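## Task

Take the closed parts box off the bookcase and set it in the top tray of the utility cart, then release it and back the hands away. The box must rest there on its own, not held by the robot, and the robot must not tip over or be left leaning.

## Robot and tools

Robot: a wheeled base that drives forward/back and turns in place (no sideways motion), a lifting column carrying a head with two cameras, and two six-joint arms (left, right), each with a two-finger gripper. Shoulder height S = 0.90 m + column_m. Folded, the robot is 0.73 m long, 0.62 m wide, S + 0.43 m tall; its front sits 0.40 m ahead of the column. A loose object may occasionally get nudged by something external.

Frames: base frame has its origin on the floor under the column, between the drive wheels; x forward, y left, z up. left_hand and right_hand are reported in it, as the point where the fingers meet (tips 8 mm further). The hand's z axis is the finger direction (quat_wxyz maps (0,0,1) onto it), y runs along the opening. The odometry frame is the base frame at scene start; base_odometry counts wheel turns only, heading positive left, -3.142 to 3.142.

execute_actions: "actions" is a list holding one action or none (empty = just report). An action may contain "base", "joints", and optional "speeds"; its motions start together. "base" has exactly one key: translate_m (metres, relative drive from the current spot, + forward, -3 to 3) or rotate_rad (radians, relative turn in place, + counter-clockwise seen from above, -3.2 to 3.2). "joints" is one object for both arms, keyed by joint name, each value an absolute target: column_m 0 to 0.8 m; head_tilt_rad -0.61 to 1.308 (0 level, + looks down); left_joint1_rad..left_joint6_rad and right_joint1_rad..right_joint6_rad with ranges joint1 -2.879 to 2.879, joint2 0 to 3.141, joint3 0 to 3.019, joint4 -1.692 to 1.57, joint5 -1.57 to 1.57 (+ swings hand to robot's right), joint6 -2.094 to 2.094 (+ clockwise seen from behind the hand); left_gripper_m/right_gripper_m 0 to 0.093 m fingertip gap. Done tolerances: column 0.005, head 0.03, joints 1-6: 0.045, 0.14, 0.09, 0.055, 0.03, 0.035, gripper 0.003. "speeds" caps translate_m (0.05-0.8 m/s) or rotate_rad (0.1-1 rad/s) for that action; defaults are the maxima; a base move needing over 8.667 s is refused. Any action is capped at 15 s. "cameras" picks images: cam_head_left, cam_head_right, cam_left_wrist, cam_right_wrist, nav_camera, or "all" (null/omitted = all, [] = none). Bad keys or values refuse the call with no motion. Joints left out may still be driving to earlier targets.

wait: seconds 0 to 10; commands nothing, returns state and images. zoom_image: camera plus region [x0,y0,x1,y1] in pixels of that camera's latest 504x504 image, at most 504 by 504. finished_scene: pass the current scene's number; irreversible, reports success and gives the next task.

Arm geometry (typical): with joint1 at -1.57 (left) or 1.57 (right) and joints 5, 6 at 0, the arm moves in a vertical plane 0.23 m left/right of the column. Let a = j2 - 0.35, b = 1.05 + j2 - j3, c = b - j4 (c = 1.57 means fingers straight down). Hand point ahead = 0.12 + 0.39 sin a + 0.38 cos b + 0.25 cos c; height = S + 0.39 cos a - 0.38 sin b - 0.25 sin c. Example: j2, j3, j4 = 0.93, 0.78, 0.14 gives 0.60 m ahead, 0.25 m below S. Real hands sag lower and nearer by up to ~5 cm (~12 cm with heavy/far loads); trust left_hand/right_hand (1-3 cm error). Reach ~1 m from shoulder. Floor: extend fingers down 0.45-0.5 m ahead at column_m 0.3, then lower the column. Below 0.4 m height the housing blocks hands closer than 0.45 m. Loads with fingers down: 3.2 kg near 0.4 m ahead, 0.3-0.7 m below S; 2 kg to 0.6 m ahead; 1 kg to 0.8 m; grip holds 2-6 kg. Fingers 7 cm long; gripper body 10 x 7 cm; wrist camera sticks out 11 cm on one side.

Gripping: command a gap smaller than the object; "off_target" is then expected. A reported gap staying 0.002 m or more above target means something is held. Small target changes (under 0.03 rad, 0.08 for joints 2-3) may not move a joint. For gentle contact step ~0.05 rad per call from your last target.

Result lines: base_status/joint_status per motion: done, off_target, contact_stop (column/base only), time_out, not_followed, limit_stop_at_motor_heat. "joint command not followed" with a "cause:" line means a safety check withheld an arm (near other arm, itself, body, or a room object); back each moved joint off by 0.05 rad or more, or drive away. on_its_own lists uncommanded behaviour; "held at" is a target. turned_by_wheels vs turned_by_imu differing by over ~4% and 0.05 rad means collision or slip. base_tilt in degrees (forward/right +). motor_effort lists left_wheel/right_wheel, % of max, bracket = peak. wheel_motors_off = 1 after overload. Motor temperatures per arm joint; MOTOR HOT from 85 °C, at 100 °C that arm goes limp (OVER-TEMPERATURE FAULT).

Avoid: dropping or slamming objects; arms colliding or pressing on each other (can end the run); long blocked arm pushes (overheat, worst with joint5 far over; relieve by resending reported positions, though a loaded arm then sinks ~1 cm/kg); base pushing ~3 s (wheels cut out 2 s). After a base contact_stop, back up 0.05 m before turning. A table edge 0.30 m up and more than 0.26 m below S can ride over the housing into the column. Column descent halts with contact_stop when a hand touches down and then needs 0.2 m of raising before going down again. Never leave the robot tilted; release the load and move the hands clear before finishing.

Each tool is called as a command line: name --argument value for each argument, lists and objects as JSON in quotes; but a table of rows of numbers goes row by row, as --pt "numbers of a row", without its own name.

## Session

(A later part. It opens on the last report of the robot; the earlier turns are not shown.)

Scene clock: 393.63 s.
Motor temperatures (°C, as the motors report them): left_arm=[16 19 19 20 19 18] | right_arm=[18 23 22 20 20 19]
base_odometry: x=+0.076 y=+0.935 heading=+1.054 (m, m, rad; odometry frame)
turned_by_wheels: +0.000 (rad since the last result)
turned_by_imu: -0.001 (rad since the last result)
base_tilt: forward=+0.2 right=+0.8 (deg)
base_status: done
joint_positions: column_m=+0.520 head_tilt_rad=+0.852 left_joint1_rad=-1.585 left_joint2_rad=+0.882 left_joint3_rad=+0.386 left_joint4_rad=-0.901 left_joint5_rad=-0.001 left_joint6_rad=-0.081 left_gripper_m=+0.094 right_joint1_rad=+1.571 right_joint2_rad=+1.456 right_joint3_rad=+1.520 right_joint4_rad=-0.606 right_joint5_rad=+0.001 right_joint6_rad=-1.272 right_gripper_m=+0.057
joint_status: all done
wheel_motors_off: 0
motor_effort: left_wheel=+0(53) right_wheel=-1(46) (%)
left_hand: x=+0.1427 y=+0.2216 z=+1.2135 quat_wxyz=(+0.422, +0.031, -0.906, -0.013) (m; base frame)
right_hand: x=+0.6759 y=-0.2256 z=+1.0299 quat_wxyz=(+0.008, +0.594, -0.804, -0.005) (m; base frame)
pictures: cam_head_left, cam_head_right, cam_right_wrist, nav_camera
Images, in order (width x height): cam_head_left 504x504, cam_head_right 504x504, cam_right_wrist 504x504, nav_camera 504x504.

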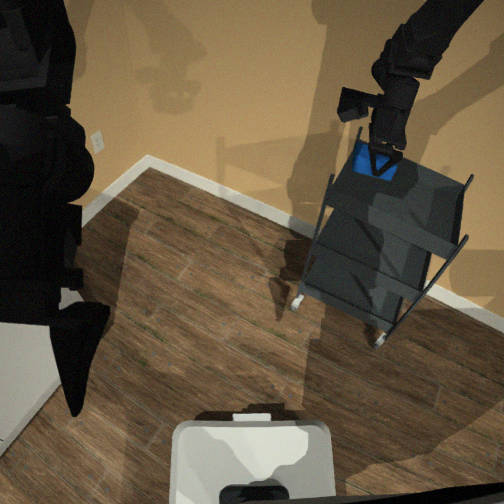

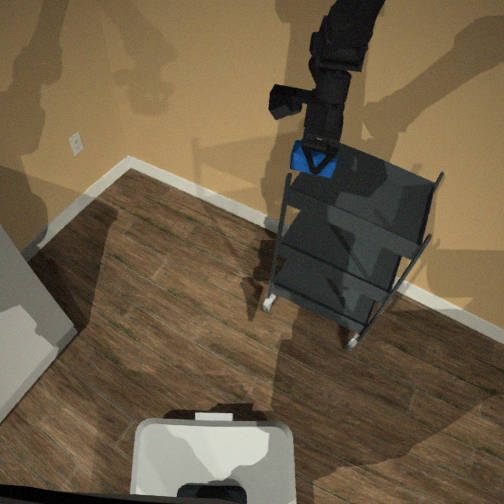

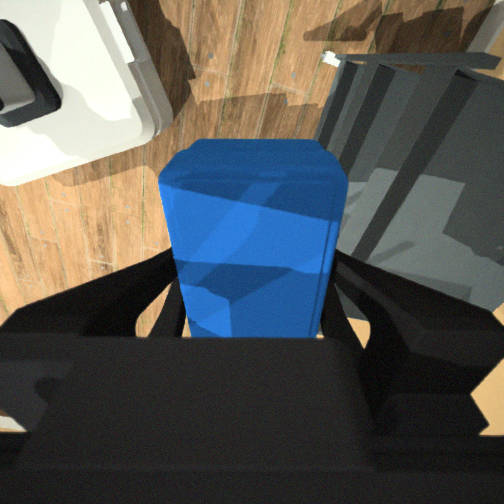

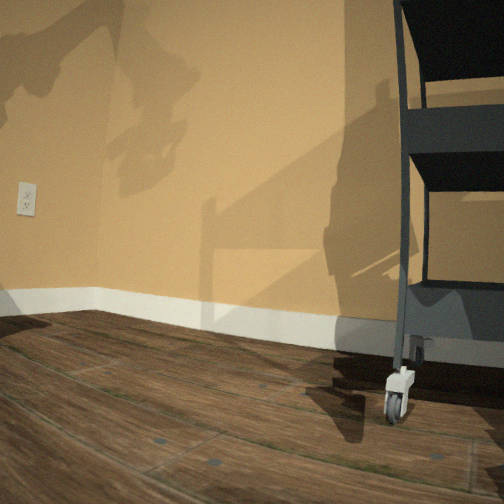

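execute_actions --actions '[{"base": {"rotate_rad": -0.23}, "speeds": {"rotate_rad": 0.6}, "joints": {"column_m": 0.42, "head_tilt_rad": 0.95}}]' --cameras '[]'

execute_actions --actions '[{"base": {"translate_m": 0.3}, "speeds": {"translate_m": 0.3}}]' --cameras '["cam_head_left", "cam_head_right", "cam_right_wrist", "nav_camera"]'

Scene clock: 416.87 s.
Motor temperatures (°C, as the motors report them): left_arm=[16 19 19 20 19 18] | right_arm=[18 23 22 20 20 19]
base_odometry: x=+0.076 y=+0.935 heading=+0.825 (m, m, rad; odometry frame)
turned_by_wheels: -0.229 (rad since the last result)
turned_by_imu: -0.224 (rad since the last result)
base_tilt: forward=+0.2 right=+0.8 (deg)
base_status: done
joint_positions: column_m=+0.420 head_tilt_rad=+0.951 left_joint1_rad=-1.585 left_joint2_rad=+0.882 left_joint3_rad=+0.386 left_joint4_rad=-0.901 left_joint5_rad=-0.001 left_joint6_rad=-0.081 left_gripper_m=+0.094 right_joint1_rad=+1.571 right_joint2_rad=+1.456 right_joint3_rad=+1.520 right_joint4_rad=-0.606 right_joint5_rad=+0.001 right_joint6_rad=-1.272 right_gripper_m=+0.057
joint_status: all done
wheel_motors_off: 0
motor_effort: left_wheel=+0(47) right_wheel=-1(41) (%)
left_hand: x=+0.1427 y=+0.2216 z=+1.1135 quat_wxyz=(+0.422, +0.031, -0.906, -0.013) (m; base frame)
right_hand: x=+0.6759 y=-0.2257 z=+0.9299 quat_wxyz=(+0.008, +0.594, -0.804, -0.005) (m; base frame)
pictures: none
No camera images: the call's "cameras" was empty. Leave "cameras" out to get every camera's image.

Scene clock: 419.17 s.
Motor temperatures (°C, as the motors report them): left_arm=[16 19 19 20 19 18] | right_arm=[18 23 22 20 20 19]
base_odometry: x=+0.280 y=+1.156 heading=+0.825 (m, m, rad; odometry frame)
turned_by_wheels: -0.001 (rad since the last result)
turned_by_imu: -0.001 (rad since the last result)
base_tilt: forward=+0.2 right=+0.8 (deg)
base_status: done
joint_positions: column_m=+0.420 head_tilt_rad=+0.951 left_joint1_rad=-1.585 left_joint2_rad=+0.882 left_joint3_rad=+0.387 left_joint4_rad=-0.901 left_joint5_rad=-0.001 left_joint6_rad=-0.081 left_gripper_m=+0.094 right_joint1_rad=+1.571 right_joint2_rad=+1.456 right_joint3_rad=+1.520 right_joint4_rad=-0.606 right_joint5_rad=+0.001 right_joint6_rad=-1.272 right_gripper_m=+0.057
joint_status: not commanded
wheel_motors_off: 0
motor_effort: left_wheel=+0(44) right_wheel=+0(45) (%)
left_hand: x=+0.1431 y=+0.2216 z=+1.1134 quat_wxyz=(+0.422, +0.031, -0.906, -0.013) (m; base frame)
right_hand: x=+0.6760 y=-0.2257 z=+0.9299 quat_wxyz=(+0.007, +0.594, -0.804, -0.005) (m; base frame)
pictures: cam_head_left, cam_head_right, cam_right_wrist, nav_camera
Images, in order (width x height): cam_head_left 504x504, cam_head_right 504x504, cam_right_wrist 504x504, nav_camera 504x504.

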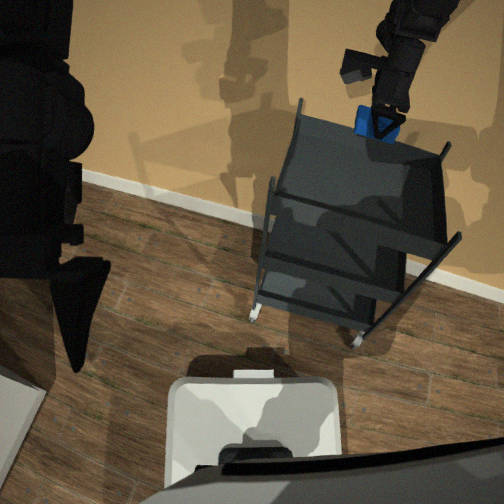

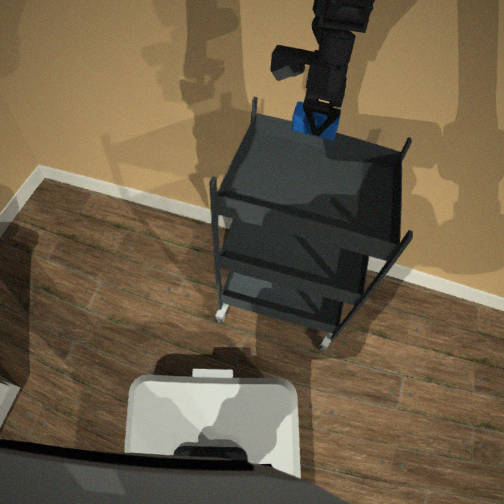

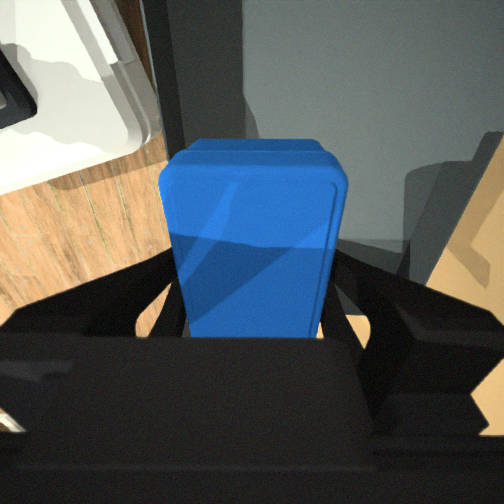

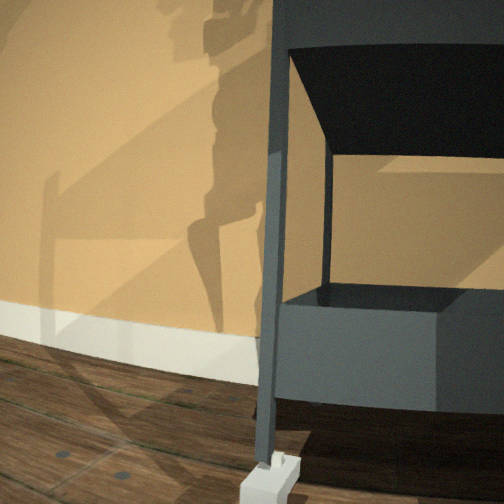

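execute_actions --actions '[{"base": {"translate_m": 0.06}, "speeds": {"translate_m": 0.1}, "joints": {"column_m": 0.30}}]' --cameras '["cam_head_left", "cam_head_right", "cam_right_wrist"]'

Scene clock: 432.00 s.
Motor temperatures (°C, as the motors report them): left_arm=[16 19 19 20 19 18] | right_arm=[18 23 22 20 20 19]
base_odometry: x=+0.320 y=+1.200 heading=+0.824 (m, m, rad; odometry frame)
turned_by_wheels: +0.000 (rad since the last result)
turned_by_imu: -0.001 (rad since the last result)
base_tilt: forward=+0.3 right=+0.8 (deg)
base_status: done
joint_positions: column_m=+0.300 head_tilt_rad=+0.951 left_joint1_rad=-1.585 left_joint2_rad=+0.882 left_joint3_rad=+0.386 left_joint4_rad=-0.901 left_joint5_rad=-0.001 left_joint6_rad=-0.081 left_gripper_m=+0.094 right_joint1_rad=+1.571 right_joint2_rad=+1.456 right_joint3_rad=+1.520 right_joint4_rad=-0.606 right_joint5_rad=+0.001 right_joint6_rad=-1.273 right_gripper_m=+0.057
joint_status: all done
wheel_motors_off: 0
motor_effort: left_wheel=-2(30) right_wheel=+0(31) (%)
left_hand: x=+0.1425 y=+0.2216 z=+0.9936 quat_wxyz=(+0.423, +0.031, -0.906, -0.013) (m; base frame)
right_hand: x=+0.6758 y=-0.2257 z=+0.8098 quat_wxyz=(+0.008, +0.594, -0.804, -0.005) (m; base frame)
pictures: cam_head_left, cam_head_right, cam_right_wrist
Images, in order (width x height): cam_head_left 504x504, cam_head_right 504x504, cam_right_wrist 504x504.

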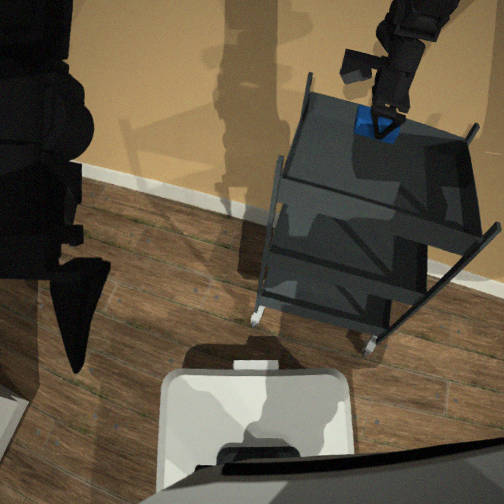

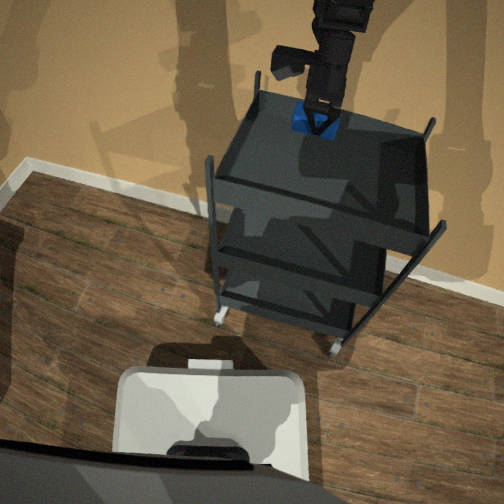

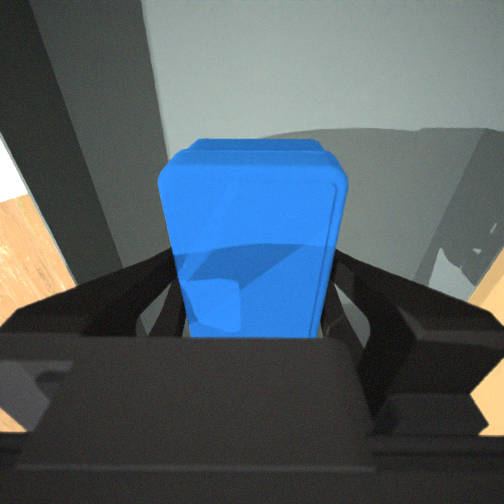

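execute_actions --actions '[{"joints": {"column_m": 0.22, "head_tilt_rad": 0.75}}]' --cameras '["cam_head_left", "cam_head_right", "cam_right_wrist"]'

Scene clock: 448.37 s.
Motor temperatures (°C, as the motors report them): left_arm=[16 19 19 20 19 18] | right_arm=[18 23 22 20 20 19]
base_odometry: x=+0.320 y=+1.200 heading=+0.824 (m, m, rad; odometry frame)
turned_by_wheels: +0.000 (rad since the last result)
turned_by_imu: -0.001 (rad since the last result)
base_tilt: forward=+0.2 right=+0.8 (deg)
base_status: not commanded
joint_positions: column_m=+0.220 head_tilt_rad=+0.767 left_joint1_rad=-1.585 left_joint2_rad=+0.882 left_joint3_rad=+0.386 left_joint4_rad=-0.901 left_joint5_rad=-0.001 left_joint6_rad=-0.081 left_gripper_m=+0.094 right_joint1_rad=+1.571 right_joint2_rad=+1.456 right_joint3_rad=+1.520 right_joint4_rad=-0.606 right_joint5_rad=+0.001 right_joint6_rad=-1.273 right_gripper_m=+0.057
joint_status: all done
wheel_motors_off: 0
motor_effort: left_wheel=+0(1) right_wheel=+0(1) (%)
left_hand: x=+0.1425 y=+0.2216 z=+0.9136 quat_wxyz=(+0.423, +0.031, -0.906, -0.013) (m; base frame)
right_hand: x=+0.6758 y=-0.2257 z=+0.7298 quat_wxyz=(+0.008, +0.594, -0.804, -0.005) (m; base frame)
pictures: cam_head_left, cam_head_right, cam_right_wrist
Images, in order (width x height): cam_head_left 504x504, cam_head_right 504x504, cam_right_wrist 504x504.

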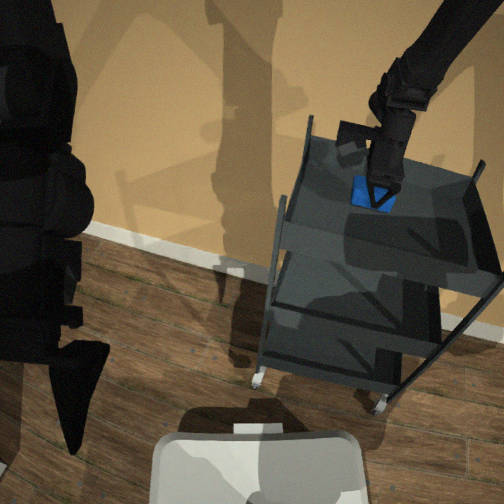

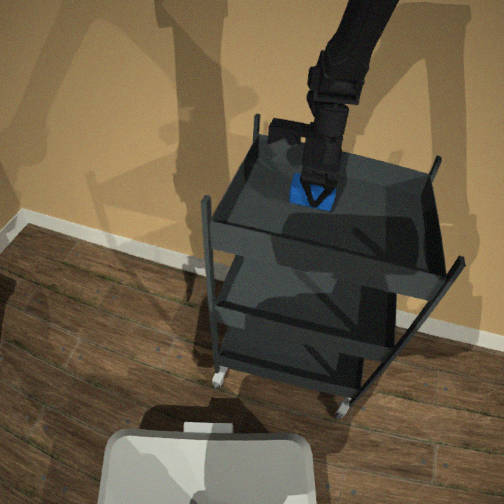

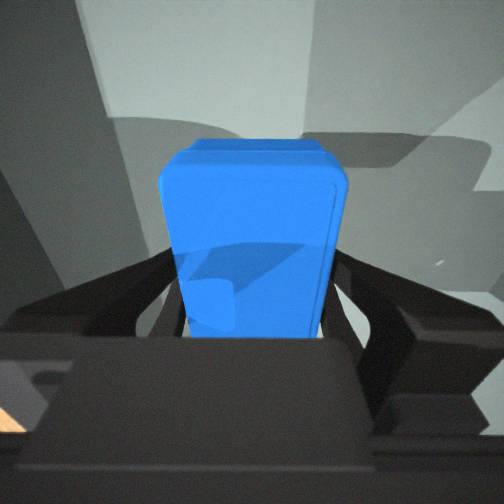

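execute_actions --actions '[{"joints": {"column_m": 0.203}}]' --cameras '["cam_head_right", "cam_right_wrist"]'

Scene clock: 461.20 s.
Motor temperatures (°C, as the motors report them): left_arm=[16 19 19 20 19 18] | right_arm=[18 23 22 20 20 19]
base_odometry: x=+0.320 y=+1.200 heading=+0.824 (m, m, rad; odometry frame)
turned_by_wheels: +0.000 (rad since the last result)
turned_by_imu: -0.001 (rad since the last result)
base_tilt: forward=+0.3 right=+0.8 (deg)
base_status: not commanded
joint_positions: column_m=+0.203 head_tilt_rad=+0.766 left_joint1_rad=-1.585 left_joint2_rad=+0.882 left_joint3_rad=+0.386 left_joint4_rad=-0.901 left_joint5_rad=-0.001 left_joint6_rad=-0.081 left_gripper_m=+0.094 right_joint1_rad=+1.571 right_joint2_rad=+1.456 right_joint3_rad=+1.520 right_joint4_rad=-0.606 right_joint5_rad=+0.001 right_joint6_rad=-1.273 right_gripper_m=+0.057
joint_status: all done
wheel_motors_off: 0
motor_effort: left_wheel=+1(0) right_wheel=+0(1) (%)
left_hand: x=+0.1425 y=+0.2216 z=+0.8966 quat_wxyz=(+0.423, +0.031, -0.906, -0.013) (m; base frame)
right_hand: x=+0.6758 y=-0.2257 z=+0.7128 quat_wxyz=(+0.008, +0.594, -0.804, -0.005) (m; base frame)
pictures: cam_head_right, cam_right_wrist
Images, in order (width x height): cam_head_right 504x504, cam_right_wrist 504x504.

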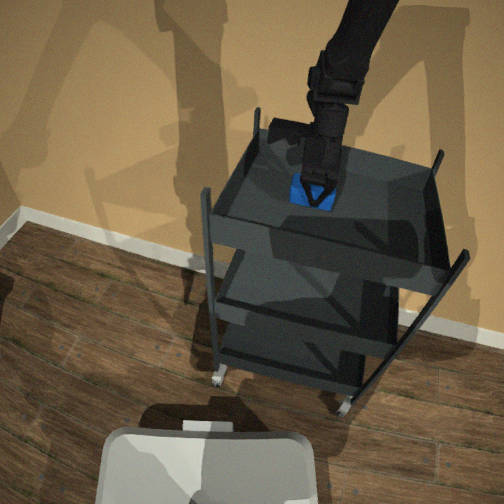

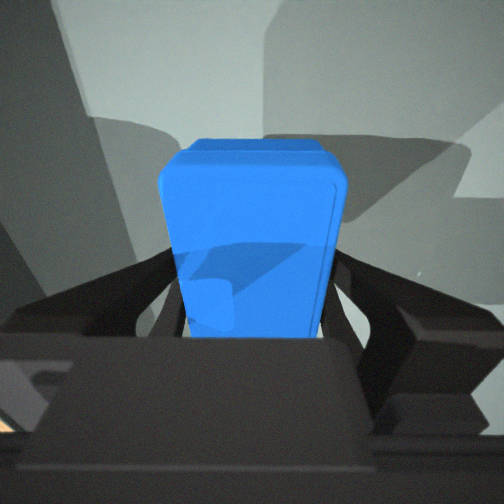

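execute_actions --actions '[{"joints": {"column_m": 0.194}}]' --cameras '["cam_right_wrist"]'

Scene clock: 487.90 s.
Motor temperatures (°C, as the motors report them): left_arm=[16 19 19 20 19 18] | right_arm=[18 24 22 20 20 19]
base_odometry: x=+0.320 y=+1.200 heading=+0.824 (m, m, rad; odometry frame)
turned_by_wheels: +0.000 (rad since the last result)
turned_by_imu: -0.001 (rad since the last result)
base_tilt: forward=+0.3 right=+0.8 (deg)
base_status: not commanded
joint_positions: column_m=+0.194 head_tilt_rad=+0.766 left_joint1_rad=-1.585 left_joint2_rad=+0.882 left_joint3_rad=+0.386 left_joint4_rad=-0.901 left_joint5_rad=-0.001 left_joint6_rad=-0.081 left_gripper_m=+0.094 right_joint1_rad=+1.571 right_joint2_rad=+1.456 right_joint3_rad=+1.520 right_joint4_rad=-0.606 right_joint5_rad=+0.001 right_joint6_rad=-1.273 right_gripper_m=+0.057
joint_status: all done
wheel_motors_off: 0
motor_effort: left_wheel=-1(0) right_wheel=-2(1) (%)
left_hand: x=+0.1425 y=+0.2216 z=+0.8876 quat_wxyz=(+0.423, +0.031, -0.906, -0.013) (m; base frame)
right_hand: x=+0.6758 y=-0.2257 z=+0.7038 quat_wxyz=(+0.008, +0.594, -0.804, -0.005) (m; base frame)
pictures: cam_right_wrist
Images, in order (width x height): cam_right_wrist 504x504.

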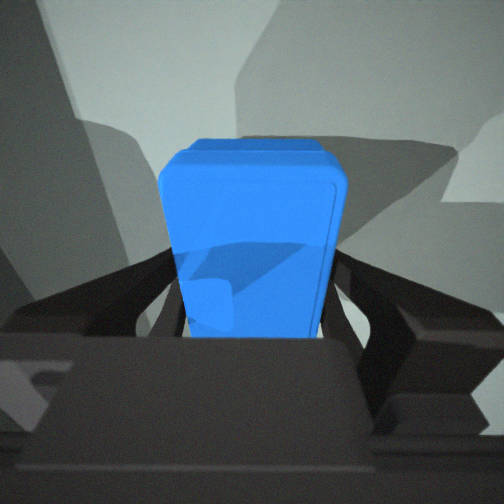

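execute_actions --actions '[{"joints": {"column_m": 0.186}}]' --cameras '["cam_right_wrist"]'

Scene clock: 494.33 s.
Motor temperatures (°C, as the motors report them): left_arm=[16 19 19 20 19 18] | right_arm=[18 24 22 20 20 19]
base_odometry: x=+0.320 y=+1.200 heading=+0.824 (m, m, rad; odometry frame)
turned_by_wheels: +0.000 (rad since the last result)
turned_by_imu: -0.001 (rad since the last result)
base_tilt: forward=+0.2 right=+0.8 (deg)
base_status: not commanded
joint_positions: column_m=+0.186 head_tilt_rad=+0.766 left_joint1_rad=-1.585 left_joint2_rad=+0.882 left_joint3_rad=+0.386 left_joint4_rad=-0.901 left_joint5_rad=-0.001 left_joint6_rad=-0.081 left_gripper_m=+0.094 right_joint1_rad=+1.571 right_joint2_rad=+1.456 right_joint3_rad=+1.520 right_joint4_rad=-0.606 right_joint5_rad=+0.001 right_joint6_rad=-1.273 right_gripper_m=+0.057
joint_status: all done
wheel_motors_off: 0
motor_effort: left_wheel=+0(1) right_wheel=+0(2) (%)
left_hand: x=+0.1425 y=+0.2216 z=+0.8796 quat_wxyz=(+0.423, +0.031, -0.906, -0.013) (m; base frame)
right_hand: x=+0.6758 y=-0.2257 z=+0.6958 quat_wxyz=(+0.008, +0.594, -0.804, -0.005) (m; base frame)
pictures: cam_right_wrist
Images, in order (width x height): cam_right_wrist 504x504.

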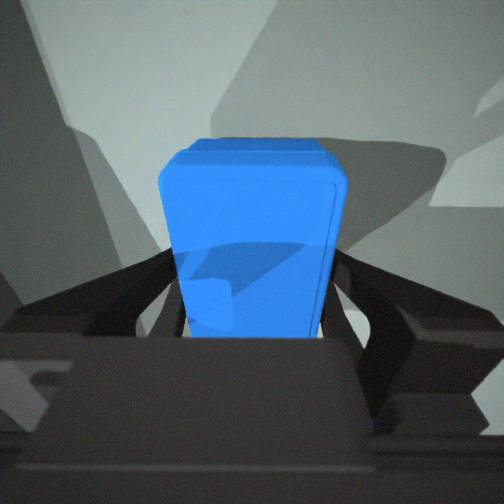

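execute_actions --actions '[{"joints": {"right_gripper_m": 0.09}}]' --cameras '["cam_right_wrist"]'

execute_actions --actions '[{"joints": {"column_m": 0.36}}]' --cameras '["cam_right_wrist", "cam_head_right"]'

Scene clock: 503.57 s.
Motor temperatures (°C, as the motors report them): left_arm=[16 19 19 20 19 18] | right_arm=[18 24 22 20 20 19]
base_odometry: x=+0.320 y=+1.200 heading=+0.824 (m, m, rad; odometry frame)
turned_by_wheels: +0.000 (rad since the last result)
turned_by_imu: -0.001 (rad since the last result)
base_tilt: forward=+0.2 right=+0.8 (deg)
base_status: not commanded
joint_positions: column_m=+0.186 head_tilt_rad=+0.766 left_joint1_rad=-1.585 left_joint2_rad=+0.882 left_joint3_rad=+0.386 left_joint4_rad=-0.901 left_joint5_rad=-0.001 left_joint6_rad=-0.081 left_gripper_m=+0.094 right_joint1_rad=+1.571 right_joint2_rad=+1.456 right_joint3_rad=+1.520 right_joint4_rad=-0.606 right_joint5_rad=+0.001 right_joint6_rad=-1.273 right_gripper_m=+0.090
joint_status: all done
wheel_motors_off: 0
motor_effort: left_wheel=+0(1) right_wheel=+0(0) (%)
left_hand: x=+0.1425 y=+0.2216 z=+0.8796 quat_wxyz=(+0.423, +0.031, -0.906, -0.013) (m; base frame)
right_hand: x=+0.6758 y=-0.2257 z=+0.6958 quat_wxyz=(+0.008, +0.594, -0.804, -0.005) (m; base frame)
pictures: cam_right_wrist
Images, in order (width x height): cam_right_wrist 504x504.

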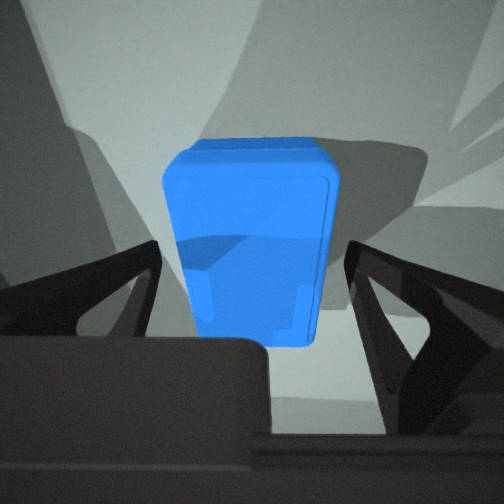

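Scene clock: 506.43 s.
Motor temperatures (°C, as the motors report them): left_arm=[16 19 19 20 19 18] | right_arm=[18 24 22 20 20 19]
base_odometry: x=+0.320 y=+1.200 heading=+0.824 (m, m, rad; odometry frame)
turned_by_wheels: +0.000 (rad since the last result)
turned_by_imu: -0.001 (rad since the last result)
base_tilt: forward=+0.3 right=+0.7 (deg)
base_status: not commanded
joint_positions: column_m=+0.360 head_tilt_rad=+0.766 left_joint1_rad=-1.585 left_joint2_rad=+0.882 left_joint3_rad=+0.386 left_joint4_rad=-0.901 left_joint5_rad=-0.001 left_joint6_rad=-0.081 left_gripper_m=+0.094 right_joint1_rad=+1.571 right_joint2_rad=+1.456 right_joint3_rad=+1.520 right_joint4_rad=-0.606 right_joint5_rad=+0.001 right_joint6_rad=-1.273 right_gripper_m=+0.090
joint_status: all done
wheel_motors_off: 0
motor_effort: left_wheel=+2(2) right_wheel=+0(1) (%)
left_hand: x=+0.1425 y=+0.2216 z=+1.0535 quat_wxyz=(+0.423, +0.031, -0.906, -0.013) (m; base frame)
right_hand: x=+0.6758 y=-0.2257 z=+0.8697 quat_wxyz=(+0.008, +0.594, -0.804, -0.005) (m; base frame)
pictures: cam_head_right, cam_right_wrist
Images, in order (width x height): cam_head_right 504x504, cam_right_wrist 504x504.

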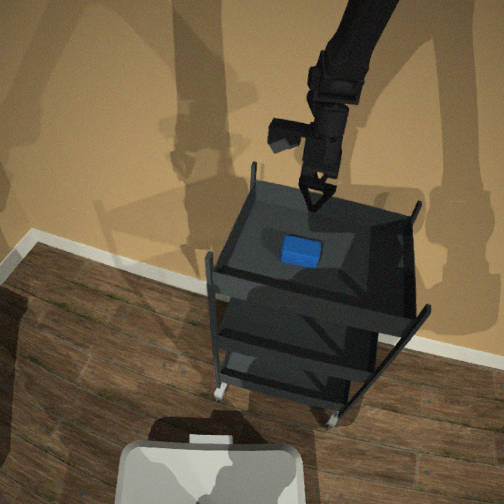

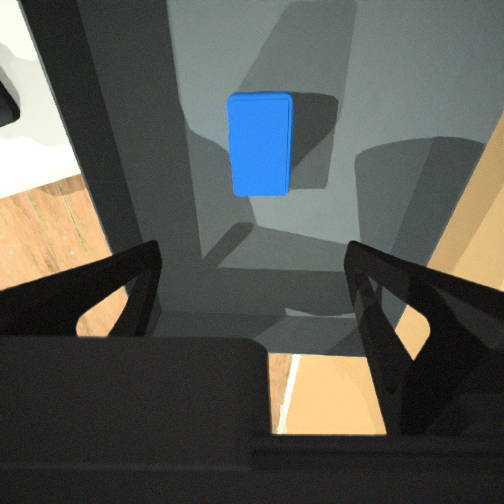

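execute_actions --actions '[{"base": {"translate_m": -0.5}}]' --cameras '["cam_head_left"]'

Scene clock: 521.87 s.
Motor temperatures (°C, as the motors report them): left_arm=[16 19 19 20 19 18] | right_arm=[18 24 22 20 20 19]
base_odometry: x=-0.019 y=+0.833 heading=+0.823 (m, m, rad; odometry frame)
turned_by_wheels: -0.001 (rad since the last result)
turned_by_imu: -0.002 (rad since the last result)
base_tilt: forward=+0.2 right=+0.9 (deg)
base_status: done
joint_positions: column_m=+0.360 head_tilt_rad=+0.766 left_joint1_rad=-1.585 left_joint2_rad=+0.882 left_joint3_rad=+0.384 left_joint4_rad=-0.901 left_joint5_rad=-0.001 left_joint6_rad=-0.081 left_gripper_m=+0.094 right_joint1_rad=+1.571 right_joint2_rad=+1.456 right_joint3_rad=+1.518 right_joint4_rad=-0.606 right_joint5_rad=+0.001 right_joint6_rad=-1.273 right_gripper_m=+0.090
joint_status: not commanded
wheel_motors_off: 0
motor_effort: left_wheel=-2(40) right_wheel=+2(46) (%)
left_hand: x=+0.1413 y=+0.2216 z=+1.0539 quat_wxyz=(+0.424, +0.031, -0.905, -0.013) (m; base frame)
right_hand: x=+0.6747 y=-0.2257 z=+0.8693 quat_wxyz=(+0.008, +0.594, -0.804, -0.006) (m; base frame)
pictures: cam_head_left
Images, in order (width x height): cam_head_left 504x504.

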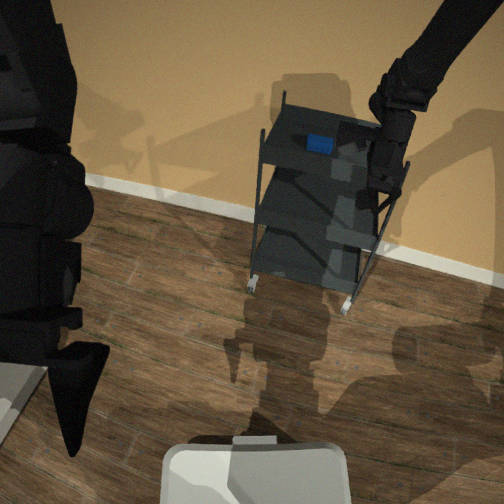

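finished_scene --scene 1

The scene is finished: the task was done.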